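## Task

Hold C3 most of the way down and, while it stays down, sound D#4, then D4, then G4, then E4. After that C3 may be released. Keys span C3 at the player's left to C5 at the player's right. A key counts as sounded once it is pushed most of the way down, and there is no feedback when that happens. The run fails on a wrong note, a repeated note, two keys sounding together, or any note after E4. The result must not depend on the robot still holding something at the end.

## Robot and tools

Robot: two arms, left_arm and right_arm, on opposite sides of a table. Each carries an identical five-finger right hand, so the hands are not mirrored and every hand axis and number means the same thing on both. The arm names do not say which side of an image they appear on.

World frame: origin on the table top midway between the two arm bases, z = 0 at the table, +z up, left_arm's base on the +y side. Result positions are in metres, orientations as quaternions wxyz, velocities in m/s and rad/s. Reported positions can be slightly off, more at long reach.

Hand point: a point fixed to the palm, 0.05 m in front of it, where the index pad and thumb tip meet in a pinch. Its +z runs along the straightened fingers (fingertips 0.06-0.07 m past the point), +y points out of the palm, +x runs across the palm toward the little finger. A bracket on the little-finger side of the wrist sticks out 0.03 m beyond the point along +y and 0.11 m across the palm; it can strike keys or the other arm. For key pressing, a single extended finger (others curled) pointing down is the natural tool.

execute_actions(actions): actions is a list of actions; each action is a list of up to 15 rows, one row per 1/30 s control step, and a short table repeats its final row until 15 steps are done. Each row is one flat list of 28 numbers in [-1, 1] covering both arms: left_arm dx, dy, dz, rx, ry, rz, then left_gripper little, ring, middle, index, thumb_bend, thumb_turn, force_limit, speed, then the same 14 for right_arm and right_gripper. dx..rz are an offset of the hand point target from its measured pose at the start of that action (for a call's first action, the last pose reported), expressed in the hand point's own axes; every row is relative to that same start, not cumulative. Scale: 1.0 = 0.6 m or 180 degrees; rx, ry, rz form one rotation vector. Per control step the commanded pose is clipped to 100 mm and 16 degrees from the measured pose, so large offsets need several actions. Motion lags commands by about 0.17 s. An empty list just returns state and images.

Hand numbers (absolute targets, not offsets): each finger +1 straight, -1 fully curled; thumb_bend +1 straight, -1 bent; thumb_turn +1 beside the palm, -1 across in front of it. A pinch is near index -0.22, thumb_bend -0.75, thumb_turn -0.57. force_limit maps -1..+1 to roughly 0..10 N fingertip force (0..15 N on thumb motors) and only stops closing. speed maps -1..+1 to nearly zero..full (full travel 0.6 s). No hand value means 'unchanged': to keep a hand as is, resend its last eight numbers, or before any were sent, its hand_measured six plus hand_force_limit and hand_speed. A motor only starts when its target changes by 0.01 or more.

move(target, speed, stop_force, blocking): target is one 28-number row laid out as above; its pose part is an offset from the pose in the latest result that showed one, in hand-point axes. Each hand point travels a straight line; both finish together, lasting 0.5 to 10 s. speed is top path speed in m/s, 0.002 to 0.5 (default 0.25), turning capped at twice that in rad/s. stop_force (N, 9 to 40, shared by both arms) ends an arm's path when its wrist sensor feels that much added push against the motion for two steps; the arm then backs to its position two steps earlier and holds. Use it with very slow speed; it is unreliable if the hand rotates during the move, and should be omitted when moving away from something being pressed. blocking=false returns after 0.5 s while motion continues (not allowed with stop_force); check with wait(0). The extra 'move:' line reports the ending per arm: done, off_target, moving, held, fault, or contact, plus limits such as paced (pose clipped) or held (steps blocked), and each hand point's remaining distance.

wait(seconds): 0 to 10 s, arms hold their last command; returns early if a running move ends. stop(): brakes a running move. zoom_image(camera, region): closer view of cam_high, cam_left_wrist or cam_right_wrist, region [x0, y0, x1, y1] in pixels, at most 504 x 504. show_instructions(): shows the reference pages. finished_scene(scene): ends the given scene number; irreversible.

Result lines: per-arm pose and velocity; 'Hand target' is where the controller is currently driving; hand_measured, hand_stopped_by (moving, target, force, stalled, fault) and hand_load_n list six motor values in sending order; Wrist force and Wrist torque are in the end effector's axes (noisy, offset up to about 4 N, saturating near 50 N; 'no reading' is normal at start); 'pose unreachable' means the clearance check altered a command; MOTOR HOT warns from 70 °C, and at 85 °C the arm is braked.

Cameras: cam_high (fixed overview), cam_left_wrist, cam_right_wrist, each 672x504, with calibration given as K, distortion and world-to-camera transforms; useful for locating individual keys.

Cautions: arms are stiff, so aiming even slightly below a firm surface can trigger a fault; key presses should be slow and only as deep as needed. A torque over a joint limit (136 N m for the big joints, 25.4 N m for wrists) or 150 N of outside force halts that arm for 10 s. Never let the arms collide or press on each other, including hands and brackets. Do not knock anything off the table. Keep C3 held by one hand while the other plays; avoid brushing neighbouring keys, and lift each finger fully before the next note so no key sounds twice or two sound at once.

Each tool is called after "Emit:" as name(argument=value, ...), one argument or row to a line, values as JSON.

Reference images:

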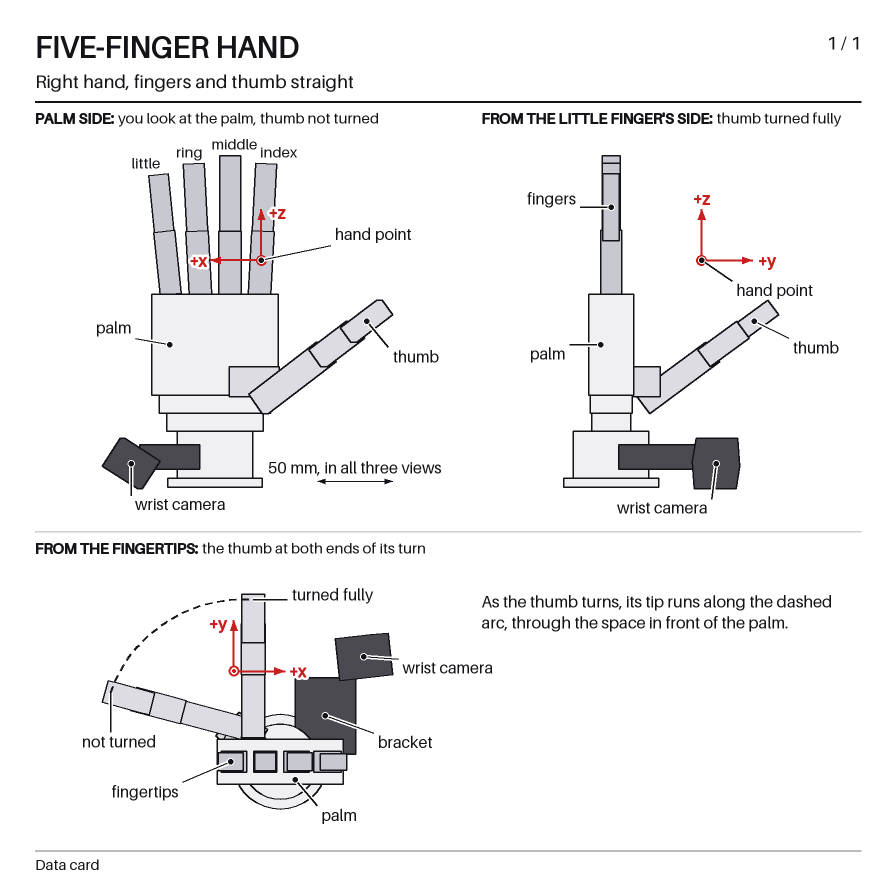

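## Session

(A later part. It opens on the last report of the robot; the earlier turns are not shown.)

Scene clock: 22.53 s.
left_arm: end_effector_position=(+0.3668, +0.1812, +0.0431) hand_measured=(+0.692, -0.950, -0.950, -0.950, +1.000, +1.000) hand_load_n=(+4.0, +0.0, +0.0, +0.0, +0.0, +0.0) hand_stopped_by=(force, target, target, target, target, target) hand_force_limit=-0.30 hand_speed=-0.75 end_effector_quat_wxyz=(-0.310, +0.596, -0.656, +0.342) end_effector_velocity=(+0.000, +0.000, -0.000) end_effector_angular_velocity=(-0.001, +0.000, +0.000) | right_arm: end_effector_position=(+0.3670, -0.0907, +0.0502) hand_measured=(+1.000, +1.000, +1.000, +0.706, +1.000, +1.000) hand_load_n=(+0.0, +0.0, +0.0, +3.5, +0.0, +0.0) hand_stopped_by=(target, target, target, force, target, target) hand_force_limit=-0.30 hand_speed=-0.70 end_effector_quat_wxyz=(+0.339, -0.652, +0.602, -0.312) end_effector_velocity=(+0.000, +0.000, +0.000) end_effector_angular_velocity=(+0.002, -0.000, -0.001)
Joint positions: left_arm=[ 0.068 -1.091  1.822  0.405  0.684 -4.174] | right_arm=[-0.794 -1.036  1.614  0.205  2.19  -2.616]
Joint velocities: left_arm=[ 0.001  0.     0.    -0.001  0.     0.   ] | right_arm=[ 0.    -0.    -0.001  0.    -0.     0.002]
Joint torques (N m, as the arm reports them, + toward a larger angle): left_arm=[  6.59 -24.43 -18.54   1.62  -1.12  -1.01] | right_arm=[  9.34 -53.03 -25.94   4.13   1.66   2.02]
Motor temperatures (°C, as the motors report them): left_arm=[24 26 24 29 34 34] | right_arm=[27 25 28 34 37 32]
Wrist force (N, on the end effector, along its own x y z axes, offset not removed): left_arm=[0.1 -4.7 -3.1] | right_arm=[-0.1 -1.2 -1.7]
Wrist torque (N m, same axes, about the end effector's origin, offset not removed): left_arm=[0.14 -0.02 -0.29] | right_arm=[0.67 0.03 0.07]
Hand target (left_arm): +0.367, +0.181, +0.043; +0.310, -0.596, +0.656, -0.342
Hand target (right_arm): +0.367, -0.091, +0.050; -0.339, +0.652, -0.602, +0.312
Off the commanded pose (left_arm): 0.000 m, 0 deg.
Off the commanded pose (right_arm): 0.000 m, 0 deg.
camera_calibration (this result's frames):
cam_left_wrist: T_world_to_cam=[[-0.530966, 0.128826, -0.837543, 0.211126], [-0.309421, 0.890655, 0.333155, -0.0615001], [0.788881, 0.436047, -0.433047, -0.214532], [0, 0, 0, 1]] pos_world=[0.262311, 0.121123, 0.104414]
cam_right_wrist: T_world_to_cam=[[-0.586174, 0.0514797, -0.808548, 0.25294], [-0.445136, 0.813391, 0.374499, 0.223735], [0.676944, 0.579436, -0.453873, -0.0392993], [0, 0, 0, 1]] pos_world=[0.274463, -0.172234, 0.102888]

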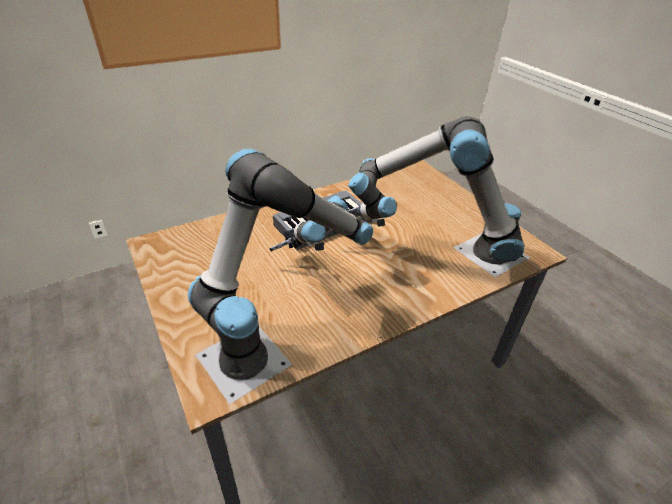

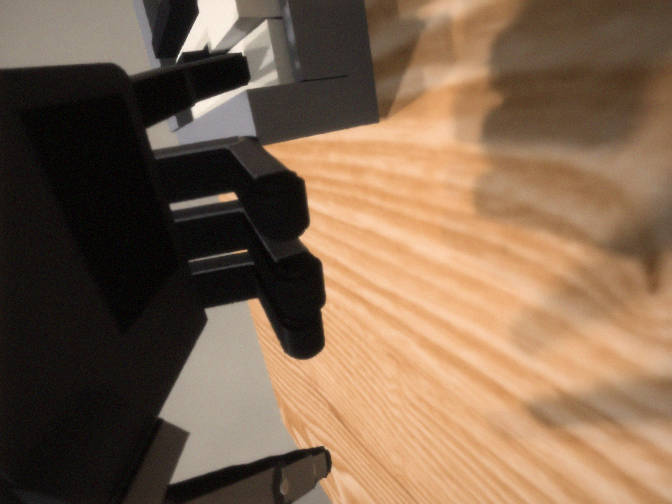

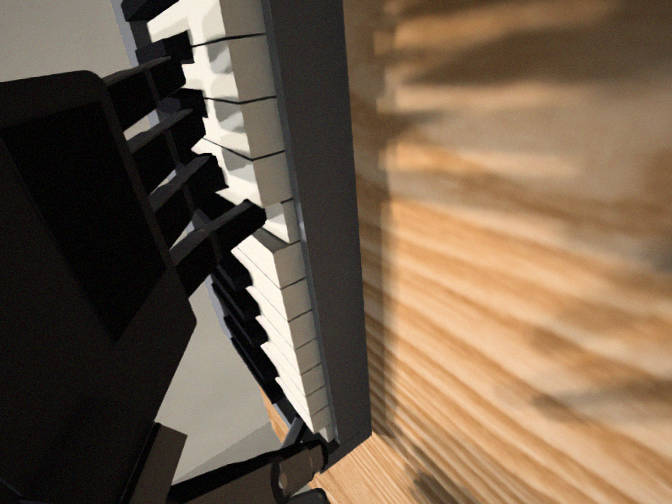

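Emit:
execute_actions(
  actions=[
    [[0,0,0,0,0,0, 0.62,-0.95,-0.95,-0.95,1,1,-0.3,-0.75, 0,0,0,0,0,0, 1,1,1,1,1,1,-0.3,0],[0,0,0,0,0,0, 0.62,-0.95,-0.95,-0.95,1,1,-0.3,-0.75, 0,0,0,0,0,0, 1,1,1,1,1,1,-0.3,0],[0,0,0,0,0,0, 0.62,-0.95,-0.95,-0.95,1,1,-0.3,-0.75, 0,0,0,0,0,0, 1,1,1,1,1,1,-0.3,0],[0,0,0,0,0,0, 0.62,-0.95,-0.95,-0.95,1,1,-0.3,-0.75, 0,0,0,0,0,0, 1,1,1,1,1,1,-0.3,0],[0,0,0,0,0,0, 0.62,-0.95,-0.95,-0.95,1,1,-0.3,-0.75, 0,0,0,0,0,0, 1,1,1,1,1,1,-0.3,0],[0,0,0,0,0,0, 0.62,-0.95,-0.95,-0.95,1,1,-0.3,-0.75, 0.0055,0,0,0,0,0, 1,1,1,1,1,1,-0.3,0],[0,0,0,0,0,0, 0.62,-0.95,-0.95,-0.95,1,1,-0.3,-0.75, 0.011,0,0,0,0,0, 1,1,1,1,1,1,-0.3,0],[0,0,0,0,0,0, 0.62,-0.95,-0.95,-0.95,1,1,-0.3,-0.75, 0.0166,0,0,0,0,0, 1,1,1,1,1,1,-0.3,0],[0,0,0,0,0,0, 0.62,-0.95,-0.95,-0.95,1,1,-0.3,-0.75, 0.0221,0,0,0,0,0, 1,1,1,1,1,1,-0.3,0],[0,0,0,0,0,0, 0.62,-0.95,-0.95,-0.95,1,1,-0.3,-0.75, 0.0276,0,0,0,0,0, 1,1,1,1,1,1,-0.3,0],[0,0,0,0,0,0, 0.62,-0.95,-0.95,-0.95,1,1,-0.3,-0.75, 0.0332,0,0,0,0,0, 1,1,1,1,1,1,-0.3,0],[0,0,0,0,0,0, 0.62,-0.95,-0.95,-0.95,1,1,-0.3,-0.75, 0.0387,0,0,0,0,0, 1,1,1,1,1,1,-0.3,0],[0,0,0,0,0,0, 0.62,-0.95,-0.95,-0.95,1,1,-0.3,-0.75, 0.0387,0,0,0,0,0, 1,1,1,1,1,1,-0.3,0],[0,0,0,0,0,0, 0.62,-0.95,-0.95,-0.95,1,1,-0.3,-0.75, 0.0387,0,0,0,0,0, 1,1,1,1,1,1,-0.3,0],[0,0,0,0,0,0, 0.62,-0.95,-0.95,-0.95,1,1,-0.3,-0.75, 0.0387,0,0,0,0,0, 1,0.87,1,1,1,1,-0.3,-0.7]],
  ],
)

Emit:
wait(
  seconds=0.35,
)

Emit:
zoom_image(
  camera="cam_right_wrist",
  region=[150, 30, 330, 270],
)

Scene clock: 23.47 s.
left_arm: end_effector_position=(+0.3668, +0.1812, +0.0431) hand_measured=(+0.692, -0.950, -0.950, -0.950, +1.000, +1.000) hand_load_n=(+4.5, +0.0, +0.0, +0.0, +0.0, +0.0) hand_stopped_by=(force, target, target, target, target, target) hand_force_limit=-0.30 hand_speed=-0.75 end_effector_quat_wxyz=(-0.310, +0.596, -0.656, +0.342) end_effector_velocity=(+0.000, +0.000, -0.000) end_effector_angular_velocity=(+0.001, +0.000, +0.000) | right_arm: end_effector_position=(+0.3684, -0.1082, +0.0501) hand_measured=(+1.000, +1.000, +1.000, +1.000, +1.000, +1.000) hand_load_n=(+0.0, +0.0, +0.0, +0.0, +0.0, +0.0) hand_stopped_by=(target, moving, target, target, target, target) hand_force_limit=-0.30 hand_speed=-0.70 end_effector_quat_wxyz=(+0.339, -0.652, +0.602, -0.313) end_effector_velocity=(+0.005, -0.055, +0.001) end_effector_angular_velocity=(+0.002, -0.002, -0.002)
Joint positions: left_arm=[ 0.068 -1.091  1.822  0.405  0.684 -4.174] | right_arm=[-0.82  -1.069  1.666  0.175  2.172 -2.638]
Joint velocities: left_arm=[ 0.     0.001  0.     0.     0.    -0.   ] | right_arm=[-0.088 -0.109  0.167 -0.101 -0.062 -0.073]
Joint torques (N m, as the arm reports them, + toward a larger angle): left_arm=[  5.16 -25.61 -20.54   2.    -1.5   -1.33] | right_arm=[ -5.64 -51.9   -4.49  -2.33  -1.73  -2.34]
Motor temperatures (°C, as the motors report them): left_arm=[24 26 24 29 34 34] | right_arm=[27 25 28 34 37 32]
Wrist force (N, on the end effector, along its own x y z axes, offset not removed): left_arm=[-0.1 -4.0 -0.8] | right_arm=[1.1 1.1 -1.5]
Wrist torque (N m, same axes, about the end effector's origin, offset not removed): left_arm=[0.10 -0.08 -0.26] | right_arm=[0.12 -0.11 0.11]
Hand target (left_arm): +0.367, +0.181, +0.043; +0.310, -0.596, +0.656, -0.342
Hand target (right_arm): +0.369, -0.114, +0.050; -0.339, +0.652, -0.602, +0.312
Off the commanded pose (left_arm): 0.000 m, 0 deg.
Off the commanded pose (right_arm): 0.006 m, 0 deg.
camera_calibration (this result's frames):
cam_left_wrist: T_world_to_cam=[[-0.530967, 0.128826, -0.837543, 0.211126], [-0.30942, 0.890655, 0.333155, -0.0615002], [0.788881, 0.436047, -0.433047, -0.214531], [0, 0, 0, 1]] pos_world=[0.262311, 0.121123, 0.104414]
cam_right_wrist: T_world_to_cam=[[-0.586343, 0.0514949, -0.808424, 0.254687], [-0.44426, 0.814066, 0.374072, 0.238309], [0.677374, 0.578485, -0.454445, -0.0304128], [0, 0, 0, 1]] pos_world=[0.275806, -0.189521, 0.10293]

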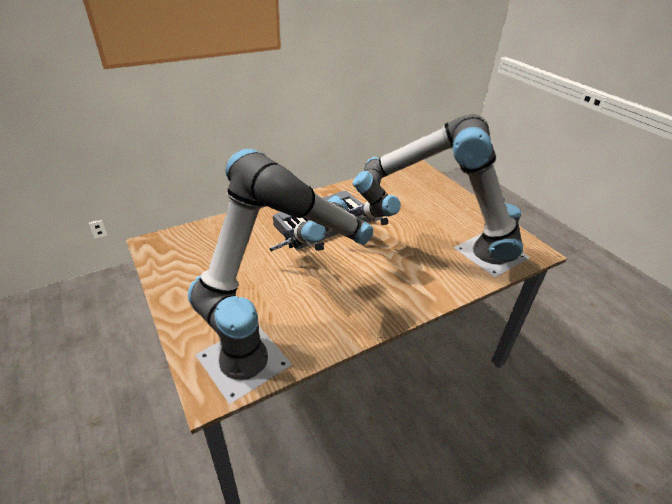

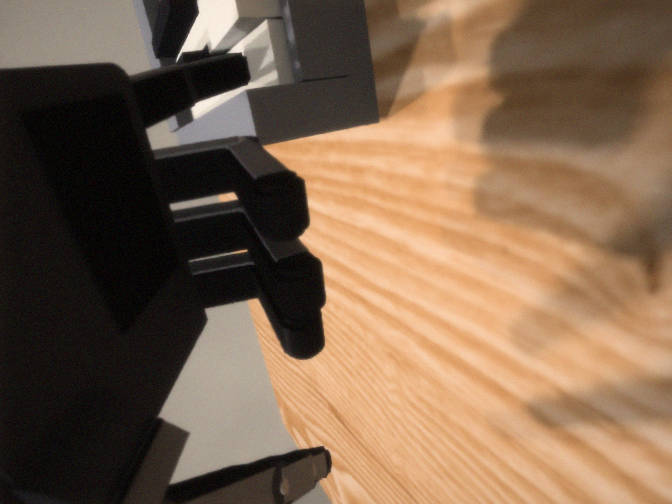

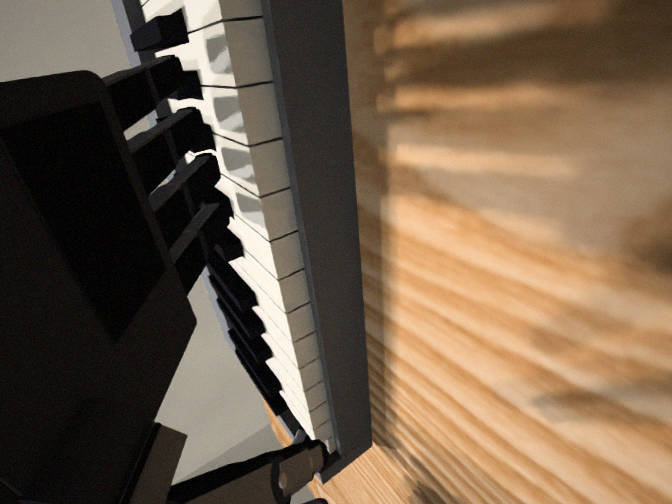

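Scene clock: 23.83 s.
left_arm: end_effector_position=(+0.3668, +0.1812, +0.0431) hand_measured=(+0.692, -0.950, -0.950, -0.950, +1.000, +1.000) hand_load_n=(+4.5, +0.0, +0.0, +0.0, +0.0, +0.0) hand_stopped_by=(force, target, target, target, target, target) hand_force_limit=-0.30 hand_speed=-0.75 end_effector_quat_wxyz=(-0.310, +0.596, -0.656, +0.342) end_effector_velocity=(-0.001, -0.000, +0.000) end_effector_angular_velocity=(+0.001, -0.000, -0.002) | right_arm: end_effector_position=(+0.3688, -0.1137, +0.0501) hand_measured=(+1.000, +0.870, +1.000, +1.000, +1.000, +1.000) hand_load_n=(+0.0, +0.5, +0.0, +0.0, +0.0, +0.0) hand_stopped_by=(target, moving, target, target, target, target) hand_force_limit=-0.30 hand_speed=-0.70 end_effector_quat_wxyz=(+0.339, -0.652, +0.602, -0.312) end_effector_velocity=(-0.000, -0.001, +0.001) end_effector_angular_velocity=(+0.001, -0.000, +0.001)
Joint positions: left_arm=[ 0.068 -1.091  1.822  0.405  0.684 -4.174] | right_arm=[-0.829 -1.08   1.683  0.164  2.166 -2.645]
Joint velocities: left_arm=[-0.002 -0.     0.     0.    -0.     0.   ] | right_arm=[-0.002 -0.005  0.004 -0.001 -0.002 -0.002]
Joint torques (N m, as the arm reports them, + toward a larger angle): left_arm=[  5.43 -23.51 -19.87   1.83  -1.2   -0.96] | right_arm=[ -8.23 -52.06  -1.4   -1.79  -1.8   -2.16]
Motor temperatures (°C, as the motors report them): left_arm=[24 26 24 29 34 34] | right_arm=[27 25 28 34 37 32]
Wrist force (N, on the end effector, along its own x y z axes, offset not removed): left_arm=[0.1 -5.0 -1.6] | right_arm=[-0.1 0.4 0.4]
Wrist torque (N m, same axes, about the end effector's origin, offset not removed): left_arm=[-0.11 -0.10 -0.39] | right_arm=[0.09 -0.16 0.02]
Hand target (left_arm): +0.367, +0.181, +0.043; +0.310, -0.596, +0.656, -0.342
Hand target (right_arm): +0.369, -0.114, +0.050; -0.339, +0.652, -0.602, +0.312
Off the commanded pose (left_arm): 0.000 m, 0 deg.
Off the commanded pose (right_arm): 0.000 m, 0 deg.
wait: 0.37 s; no rest
camera_calibration (this result's frames):
cam_left_wrist: T_world_to_cam=[[-0.530966, 0.128826, -0.837543, 0.211126], [-0.30942, 0.890655, 0.333155, -0.0615002], [0.788881, 0.436047, -0.433046, -0.214532], [0, 0, 0, 1]] pos_world=[0.262311, 0.121123, 0.104414]
cam_right_wrist: T_world_to_cam=[[-0.586237, 0.0514244, -0.808505, 0.255175], [-0.444729, 0.813739, 0.374225, 0.24309], [0.677157, 0.578951, -0.454174, -0.027394], [0, 0, 0, 1]] pos_world=[0.276252, -0.195074, 0.102898]

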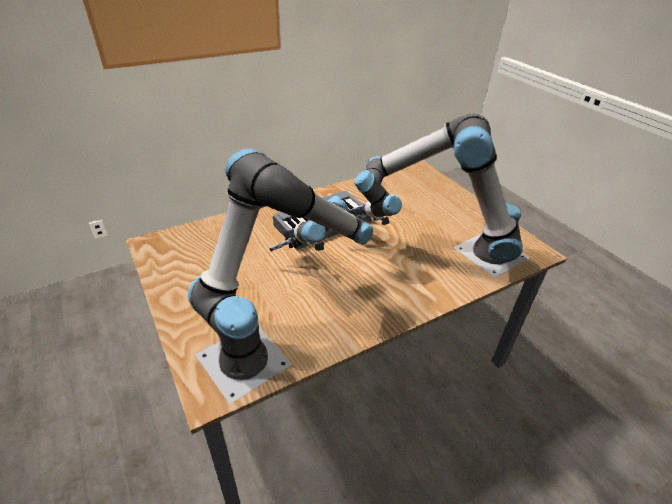

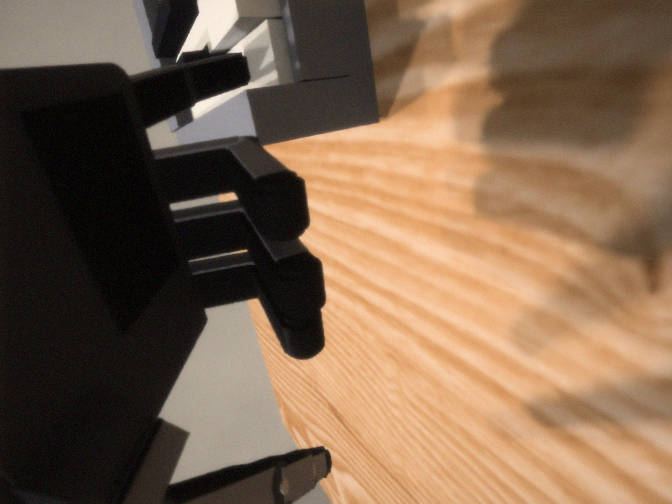

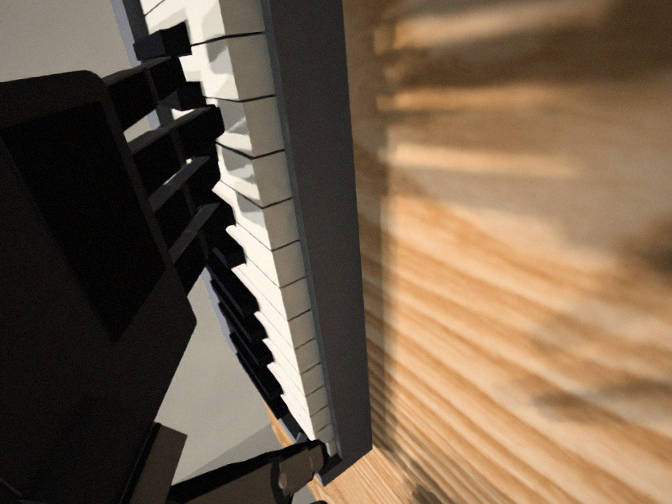

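Region (150, 30, 330, 270) of cam_right_wrist's 672x504 image, scaled by 2.100, with more detail than that image has; it fills the left 378 columns of this view, and the rest is white.

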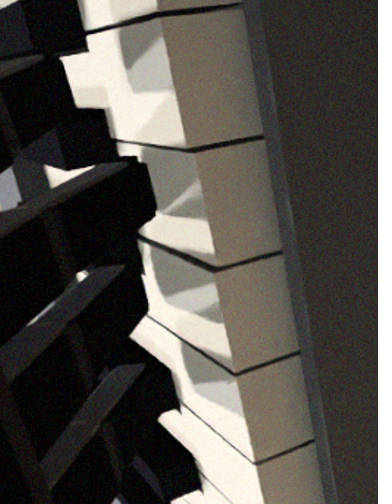

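Emit:
execute_actions(
  actions=[
    [[0,0,0,0,0,0, 0.62,-0.95,-0.95,-0.95,1,1,-0.3,-0.75, 0,0,0,0,0,0, 1,0.6,1,0.91,1,1,-0.3,-0.7]],
  ],
)

Emit:
zoom_image(
  camera="cam_right_wrist",
  region=[150, 30, 330, 270],
)

Scene clock: 24.43 s.
left_arm: end_effector_position=(+0.3668, +0.1812, +0.0431) hand_measured=(+0.692, -0.950, -0.950, -0.950, +1.000, +1.000) hand_load_n=(+4.0, +0.0, +0.0, +0.0, +0.0, +0.0) hand_stopped_by=(force, target, target, target, target, target) hand_force_limit=-0.30 hand_speed=-0.75 end_effector_quat_wxyz=(-0.310, +0.596, -0.656, +0.342) end_effector_velocity=(-0.001, -0.001, +0.000) end_effector_angular_velocity=(-0.001, -0.000, -0.002) | right_arm: end_effector_position=(+0.3689, -0.1136, +0.0503) hand_measured=(+1.000, +0.690, +1.000, +0.910, +1.000, +1.000) hand_load_n=(+0.0, +6.5, +0.0, +0.0, +0.0, +0.0) hand_stopped_by=(target, force, target, target, target, target) hand_force_limit=-0.30 hand_speed=-0.70 end_effector_quat_wxyz=(+0.339, -0.652, +0.602, -0.312) end_effector_velocity=(+0.000, -0.000, +0.001) end_effector_angular_velocity=(+0.001, -0.000, -0.002)
Joint positions: left_arm=[ 0.068 -1.091  1.822  0.405  0.684 -4.174] | right_arm=[-0.829 -1.08   1.683  0.164  2.165 -2.646]
Joint velocities: left_arm=[-0.002 -0.    -0.001 -0.     0.    -0.   ] | right_arm=[-0.001 -0.001 -0.     0.001  0.001  0.001]
Joint torques (N m, as the arm reports them, + toward a larger angle): left_arm=[  3.3  -23.04 -19.66   1.92  -1.42  -1.23] | right_arm=[ 11.82 -27.39 -24.27   4.57   1.62   1.89]
Motor temperatures (°C, as the motors report them): left_arm=[24 26 24 29 34 34] | right_arm=[27 25 28 34 37 32]
Wrist force (N, on the end effector, along its own x y z axes, offset not removed): left_arm=[-0.4 -5.0 1.5] | right_arm=[1.6 -6.2 -3.1]
Wrist torque (N m, same axes, about the end effector's origin, offset not removed): left_arm=[-0.43 -0.03 -0.36] | right_arm=[0.70 -0.07 -0.26]
Hand target (left_arm): +0.367, +0.181, +0.043; +0.310, -0.596, +0.656, -0.342
Hand target (right_arm): +0.369, -0.114, +0.050; -0.339, +0.652, -0.602, +0.312
Off the commanded pose (left_arm): 0.000 m, 0 deg.
Off the commanded pose (right_arm): 0.000 m, 0 deg.
camera_calibration (this result's frames):
cam_left_wrist: T_world_to_cam=[[-0.530967, 0.128826, -0.837543, 0.211126], [-0.30942, 0.890655, 0.333155, -0.0615002], [0.788881, 0.436047, -0.433047, -0.214531], [0, 0, 0, 1]] pos_world=[0.262311, 0.121123, 0.104414]
cam_right_wrist: T_world_to_cam=[[-0.586063, 0.05157, -0.808623, 0.255291], [-0.444837, 0.813649, 0.374293, 0.243092], [0.677237, 0.579065, -0.453909, -0.0274349], [0, 0, 0, 1]] pos_world=[0.276333, -0.195071, 0.102993]

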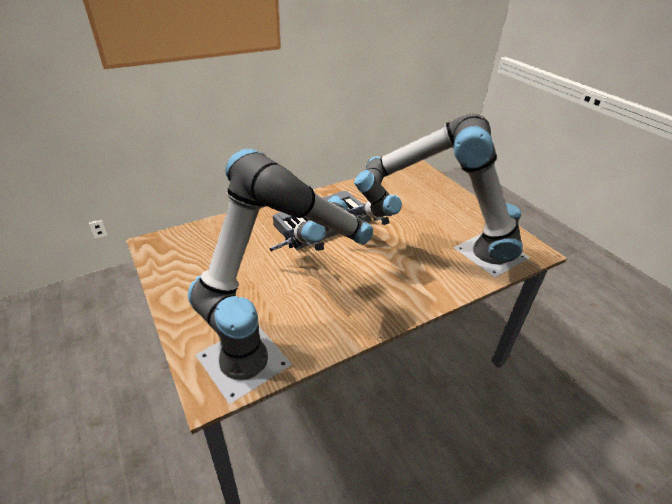

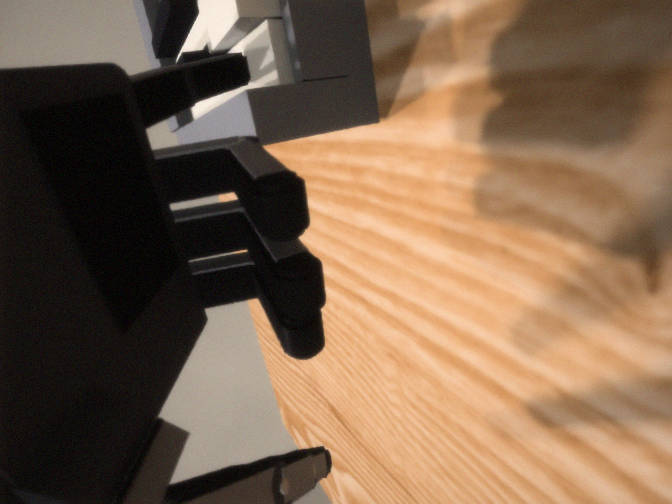

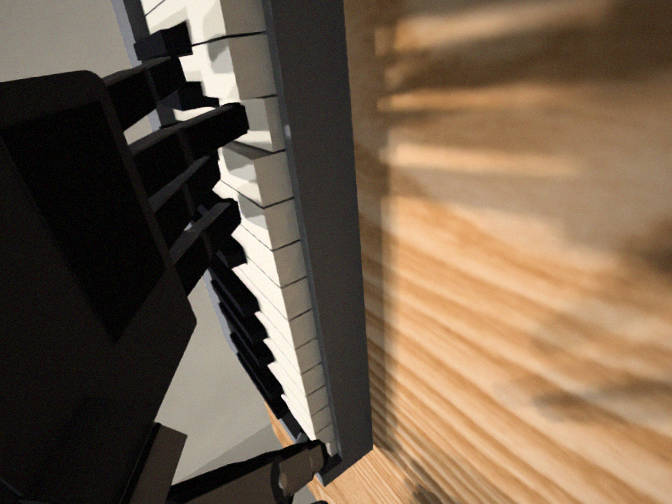

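Region (150, 30, 330, 270) of cam_right_wrist's 672x504 image, scaled by 2.100, with more detail than that image has; it fills the left 378 columns of this view, and the rest is white.

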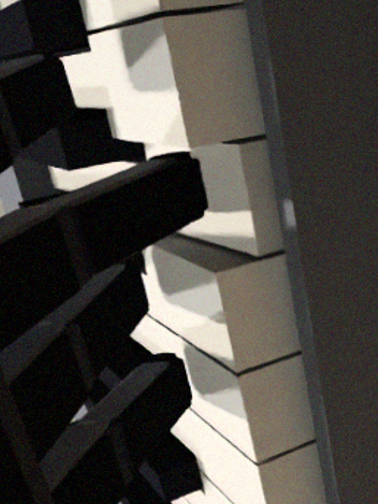

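Emit:
execute_actions(
  actions=[
    [[0,0,0,0,0,0, 0.62,-0.95,-0.95,-0.95,1,1,-0.3,-0.75, 0,0,0,0,0,0, 1,1,1,0.91,1,1,-0.3,0],[0,0,0,0,0,0, 0.62,-0.95,-0.95,-0.95,1,1,-0.3,-0.75, 0,0,0,0,0,0, 1,1,1,0.91,1,1,-0.3,0],[0,0,0,0,0,0, 0.62,-0.95,-0.95,-0.95,1,1,-0.3,-0.75, 0,0,0,0,0,0, 1,1,1,0.6,1,1,-0.3,-0.68]],
  ],
)

Emit:
wait(
  seconds=0.15,
)

Emit:
zoom_image(
  camera="cam_right_wrist",
  region=[150, 30, 330, 270],
)

Scene clock: 25.10 s.
left_arm: end_effector_position=(+0.3668, +0.1812, +0.0431) hand_measured=(+0.692, -0.950, -0.950, -0.950, +1.000, +1.000) hand_load_n=(+4.5, +0.0, +0.0, +0.0, +0.0, +0.0) hand_stopped_by=(force, target, target, target, target, target) hand_force_limit=-0.30 hand_speed=-0.75 end_effector_quat_wxyz=(-0.310, +0.596, -0.656, +0.342) end_effector_velocity=(-0.000, +0.000, -0.000) end_effector_angular_velocity=(+0.003, +0.000, -0.001) | right_arm: end_effector_position=(+0.3688, -0.1136, +0.0502) hand_measured=(+1.000, +0.902, +1.000, +0.734, +1.000, +1.000) hand_load_n=(+0.0, +0.0, +0.0, +1.0, +0.0, +0.0) hand_stopped_by=(target, moving, target, moving, target, target) hand_force_limit=-0.30 hand_speed=-0.68 end_effector_quat_wxyz=(+0.339, -0.652, +0.602, -0.312) end_effector_velocity=(+0.000, +0.000, -0.000) end_effector_angular_velocity=(+0.001, -0.001, -0.000)
Joint positions: left_arm=[ 0.068 -1.091  1.822  0.405  0.684 -4.174] | right_arm=[-0.829 -1.08   1.683  0.164  2.166 -2.645]
Joint velocities: left_arm=[-0.001  0.001 -0.     0.002 -0.     0.   ] | right_arm=[-0.     0.    -0.    -0.002  0.     0.   ]
Joint torques (N m, as the arm reports them, + toward a larger angle): left_arm=[  5.23 -24.17 -19.38   1.76  -1.32  -1.11] | right_arm=[ -0.94 -30.6  -24.22  -1.73  -1.    -1.63]
Motor temperatures (°C, as the motors report them): left_arm=[24 26 24 29 34 34] | right_arm=[27 25 28 34 37 32]
Wrist force (N, on the end effector, along its own x y z axes, offset not removed): left_arm=[-1.7 -4.5 -1.3] | right_arm=[-0.7 1.8 0.4]
Wrist torque (N m, same axes, about the end effector's origin, offset not removed): left_arm=[0.09 0.17 -0.56] | right_arm=[0.61 0.04 -0.01]
Hand target (left_arm): +0.367, +0.181, +0.043; +0.310, -0.596, +0.656, -0.342
Hand target (right_arm): +0.369, -0.114, +0.050; -0.339, +0.652, -0.602, +0.312
Off the commanded pose (left_arm): 0.000 m, 0 deg.
Off the commanded pose (right_arm): 0.000 m, 0 deg.
camera_calibration (this result's frames):
cam_left_wrist: T_world_to_cam=[[-0.530967, 0.128826, -0.837543, 0.211126], [-0.30942, 0.890655, 0.333155, -0.0615002], [0.788881, 0.436047, -0.433047, -0.214531], [0, 0, 0, 1]] pos_world=[0.262311, 0.121123, 0.104414]
cam_right_wrist: T_world_to_cam=[[-0.58611, 0.0515616, -0.808589, 0.255248], [-0.444779, 0.813684, 0.374286, 0.243063], [0.677235, 0.579016, -0.453975, -0.0274196], [0, 0, 0, 1]] pos_world=[0.276282, -0.195061, 0.102968]

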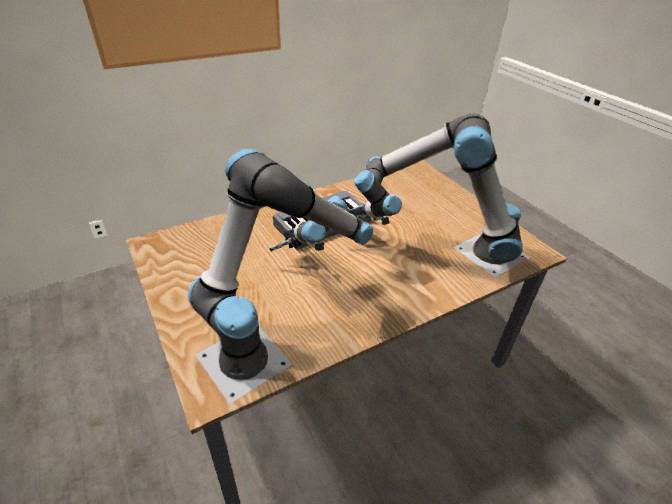

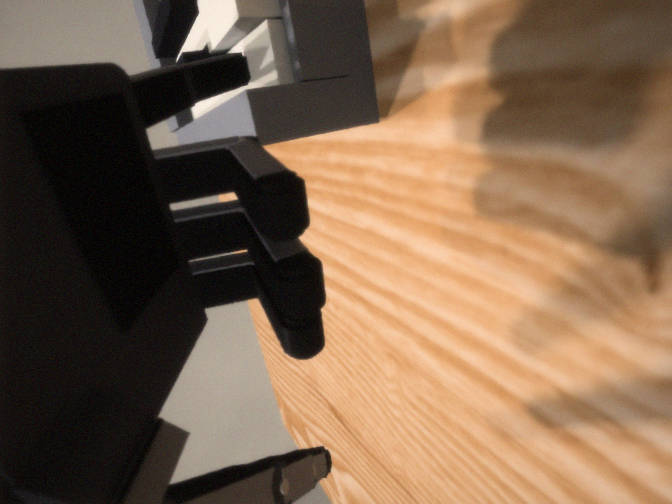

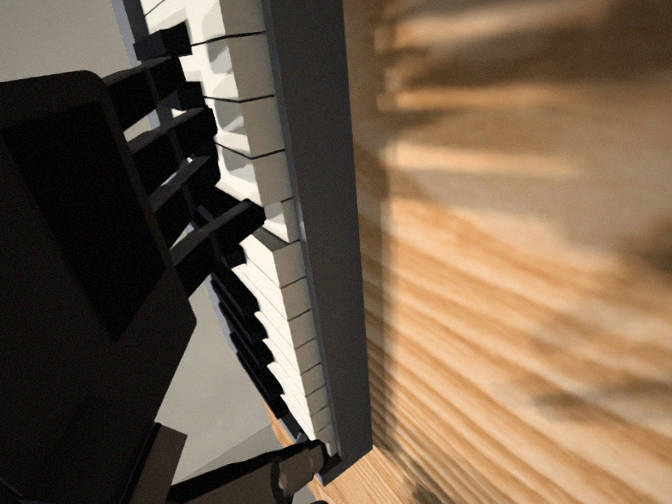

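Scene clock: 25.27 s.
left_arm: end_effector_position=(+0.3668, +0.1812, +0.0431) hand_measured=(+0.692, -0.950, -0.950, -0.950, +1.000, +1.000) hand_load_n=(+4.0, +0.0, +0.0, +0.0, +0.0, +0.0) hand_stopped_by=(force, target, target, target, target, target) hand_force_limit=-0.30 hand_speed=-0.75 end_effector_quat_wxyz=(-0.310, +0.596, -0.656, +0.342) end_effector_velocity=(+0.000, +0.001, -0.001) end_effector_angular_velocity=(+0.002, +0.001, +0.002) | right_arm: end_effector_position=(+0.3688, -0.1136, +0.0502) hand_measured=(+1.000, +0.990, +1.000, +0.700, +1.000, +1.000) hand_load_n=(+0.0, +0.0, +0.0, +4.5, +0.0, +0.0) hand_stopped_by=(target, moving, target, force, target, target) hand_force_limit=-0.30 hand_speed=-0.68 end_effector_quat_wxyz=(+0.339, -0.652, +0.602, -0.312) end_effector_velocity=(-0.001, +0.000, -0.001) end_effector_angular_velocity=(-0.002, +0.001, +0.002)
Joint positions: left_arm=[ 0.068 -1.091  1.822  0.405  0.684 -4.174] | right_arm=[-0.829 -1.08   1.683  0.164  2.166 -2.646]
Joint velocities: left_arm=[0.002 0.001 0.001 0.    0.    0.   ] | right_arm=[ 0.001  0.002  0.     0.    -0.    -0.001]
Joint torques (N m, as the arm reports them, + toward a larger angle): left_arm=[  4.88 -23.88 -19.98   1.68  -1.3   -1.08] | right_arm=[ -6.13 -33.62 -23.62  -0.67  -1.93  -2.25]
Motor temperatures (°C, as the motors report them): left_arm=[24 26 24 29 34 34] | right_arm=[27 25 28 34 37 32]
Wrist force (N, on the end effector, along its own x y z axes, offset not removed): left_arm=[0.4 -5.6 -1.5] | right_arm=[1.5 -2.9 -1.2]
Wrist torque (N m, same axes, about the end effector's origin, offset not removed): left_arm=[-0.09 -0.13 -0.38] | right_arm=[0.63 -0.15 0.07]
Hand target (left_arm): +0.367, +0.181, +0.043; +0.310, -0.596, +0.656, -0.342
Hand target (right_arm): +0.369, -0.114, +0.050; -0.339, +0.652, -0.602, +0.312
Off the commanded pose (left_arm): 0.000 m, 0 deg.
Off the commanded pose (right_arm): 0.000 m, 0 deg.
wait: 0.17 s; no rest
camera_calibration (this result's frames):
cam_left_wrist: T_world_to_cam=[[-0.530967, 0.128826, -0.837543, 0.211126], [-0.30942, 0.890655, 0.333155, -0.0615001], [0.788881, 0.436047, -0.433047, -0.214531], [0, 0, 0, 1]] pos_world=[0.262311, 0.121123, 0.104414]
cam_right_wrist: T_world_to_cam=[[-0.586041, 0.0515832, -0.808638, 0.255246], [-0.444836, 0.813652, 0.374287, 0.24307], [0.677257, 0.579059, -0.453888, -0.0274502], [0, 0, 0, 1]] pos_world=[0.276301, -0.195045, 0.102964]

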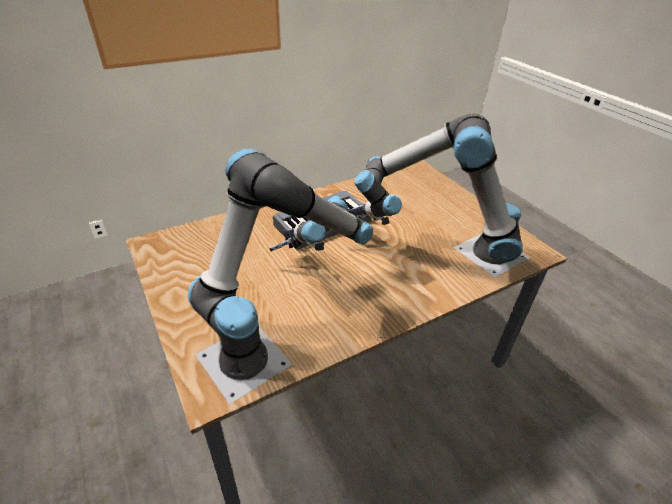

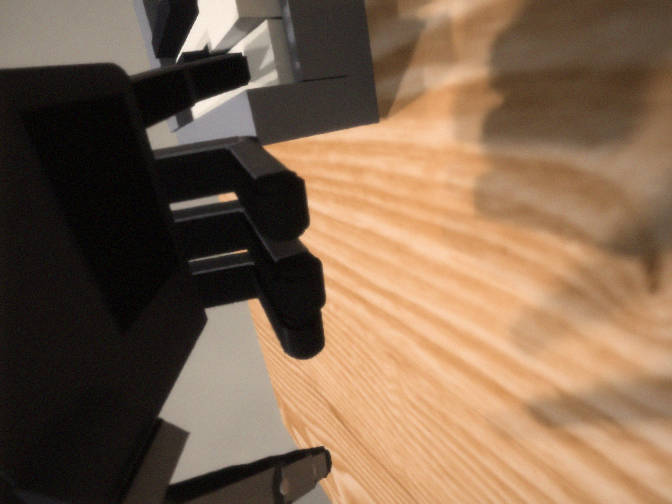

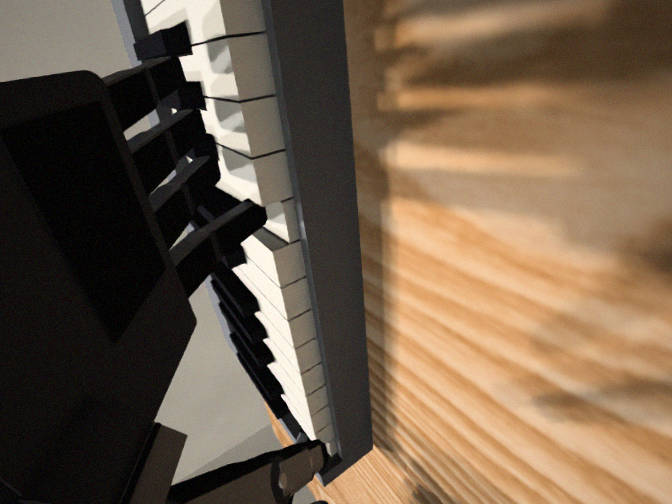

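Region (150, 30, 330, 270) of cam_right_wrist's 672x504 image, scaled by 2.100, with more detail than that image has; it fills the left 378 columns of this view, and the rest is white.

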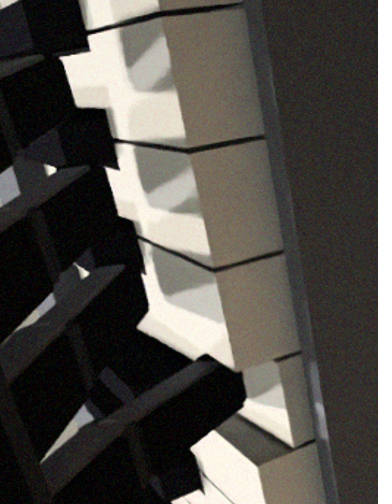

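Emit:
execute_actions(
  actions=[
    [[0,-0.006,-0.004,0,0,0, 0.9,-0.95,-0.95,-0.95,1,1,-0.3,-0.3, 0,-0.006,-0.004,0,0,0, 1,1,1,1,1,1,-0.3,-0.3],[0,-0.012,-0.008,0,0,0, 0.9,-0.95,-0.95,-0.95,1,1,-0.3,-0.3, 0,-0.012,-0.008,0,0,0, 1,1,1,1,1,1,-0.3,-0.3],[0,-0.018,-0.012,0,0,0, 0.9,-0.95,-0.95,-0.95,1,1,-0.3,-0.3, 0,-0.018,-0.012,0,0,0, 1,1,1,1,1,1,-0.3,-0.3],[0,-0.024,-0.017,0,0,0, 0.9,-0.95,-0.95,-0.95,1,1,-0.3,-0.3, 0,-0.024,-0.017,0,0,0, 1,1,1,1,1,1,-0.3,-0.3],[0,-0.030,-0.021,0,0,0, 0.9,-0.95,-0.95,-0.95,1,1,-0.3,-0.3, 0,-0.030,-0.021,0,0,0, 1,1,1,1,1,1,-0.3,-0.3],[0,-0.035,-0.025,0,0,0, 0.9,-0.95,-0.95,-0.95,1,1,-0.3,-0.3, 0,-0.035,-0.025,0,0,0, 1,1,1,1,1,1,-0.3,-0.3],[0,-0.041,-0.029,0,0,0, 0.9,-0.95,-0.95,-0.95,1,1,-0.3,-0.3, 0,-0.041,-0.029,0,0,0, 1,1,1,1,1,1,-0.3,-0.3]],
  ],
)

Scene clock: 26.00 s.
left_arm: end_effector_position=(+0.3668, +0.1813, +0.0718) hand_measured=(+0.900, -0.950, -0.950, -0.950, +1.000, +1.000) hand_load_n=(+0.0, +0.0, +0.0, +0.0, +0.0, +0.0) hand_stopped_by=(target, target, target, target, target, target) hand_force_limit=-0.30 hand_speed=-0.30 end_effector_quat_wxyz=(-0.310, +0.596, -0.656, +0.342) end_effector_velocity=(-0.001, +0.000, +0.014) end_effector_angular_velocity=(-0.001, +0.002, +0.004) | right_arm: end_effector_position=(+0.3688, -0.1136, +0.0790) hand_measured=(+1.000, +1.000, +1.000, +1.000, +1.000, +1.000) hand_load_n=(+0.0, +0.0, +0.0, +0.0, +0.0, +0.0) hand_stopped_by=(target, target, target, target, target, target) hand_force_limit=-0.30 hand_speed=-0.30 end_effector_quat_wxyz=(+0.339, -0.652, +0.602, -0.313) end_effector_velocity=(-0.000, -0.000, +0.014) end_effector_angular_velocity=(-0.001, +0.001, -0.002)
Joint positions: left_arm=[ 0.068 -1.136  1.799  0.473  0.684 -4.173] | right_arm=[-0.829 -1.117  1.655  0.229  2.165 -2.646]
Joint velocities: left_arm=[-0.001 -0.02  -0.013  0.039  0.    -0.008] | right_arm=[ 0.001 -0.015 -0.017  0.035  0.002  0.003]
Joint torques (N m, as the arm reports them, + toward a larger angle): left_arm=[-10.39 -41.39 -22.45   4.57  -0.34  -2.69] | right_arm=[ 11.82 -51.06 -27.01   3.71   2.65   1.96]
Motor temperatures (°C, as the motors report them): left_arm=[24 26 24 29 34 34] | right_arm=[27 25 28 34 37 32]
Wrist force (N, on the end effector, along its own x y z axes, offset not removed): left_arm=[1.3 -0.1 1.8] | right_arm=[1.1 1.3 0.0]
Wrist torque (N m, same axes, about the end effector's origin, offset not removed): left_arm=[-0.31 -0.46 0.02] | right_arm=[0.15 -0.19 0.11]
Hand target (left_arm): +0.367, +0.181, +0.073; +0.310, -0.596, +0.656, -0.342
Hand target (right_arm): +0.369, -0.114, +0.080; -0.339, +0.652, -0.602, +0.312
Off the commanded pose (left_arm): 0.001 m, 0 deg.
Off the commanded pose (right_arm): 0.001 m, 0 deg.
camera_calibration (this result's frames):
cam_left_wrist: T_world_to_cam=[[-0.530873, 0.12904, -0.837569, 0.235068], [-0.309247, 0.890687, 0.333232, -0.0711947], [0.789012, 0.435919, -0.432937, -0.2022], [0, 0, 0, 1]] pos_world=[0.262313, 0.121222, 0.13307]
cam_right_wrist: T_world_to_cam=[[-0.585926, 0.0513522, -0.808736, 0.278398], [-0.445145, 0.81354, 0.374163, 0.232413], [0.677153, 0.579237, -0.453815, -0.014277], [0, 0, 0, 1]] pos_world=[0.276246, -0.195104, 0.131711]

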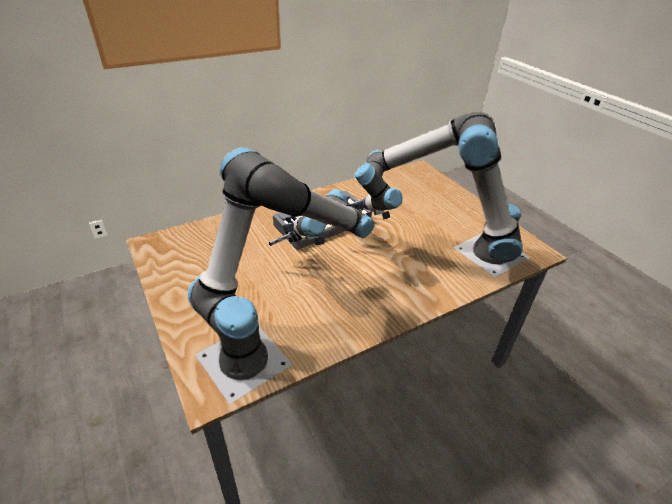

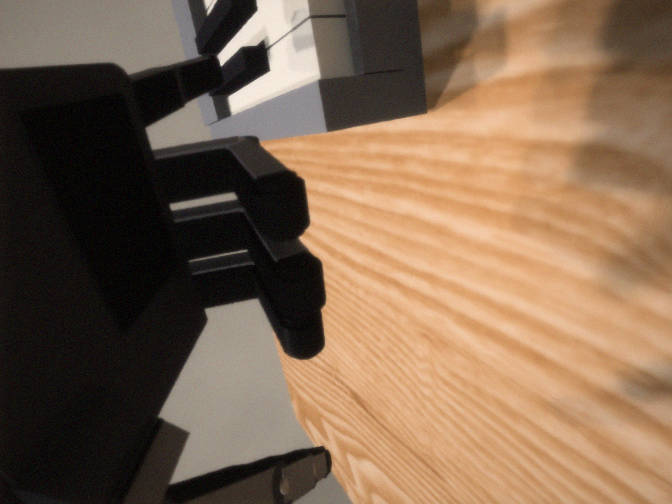

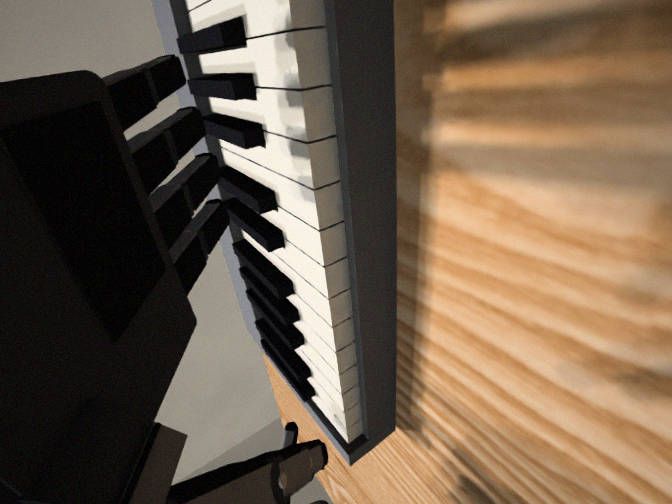

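Emit:
finished_scene(
  scene=1,
)

The scene is finished: the task was done.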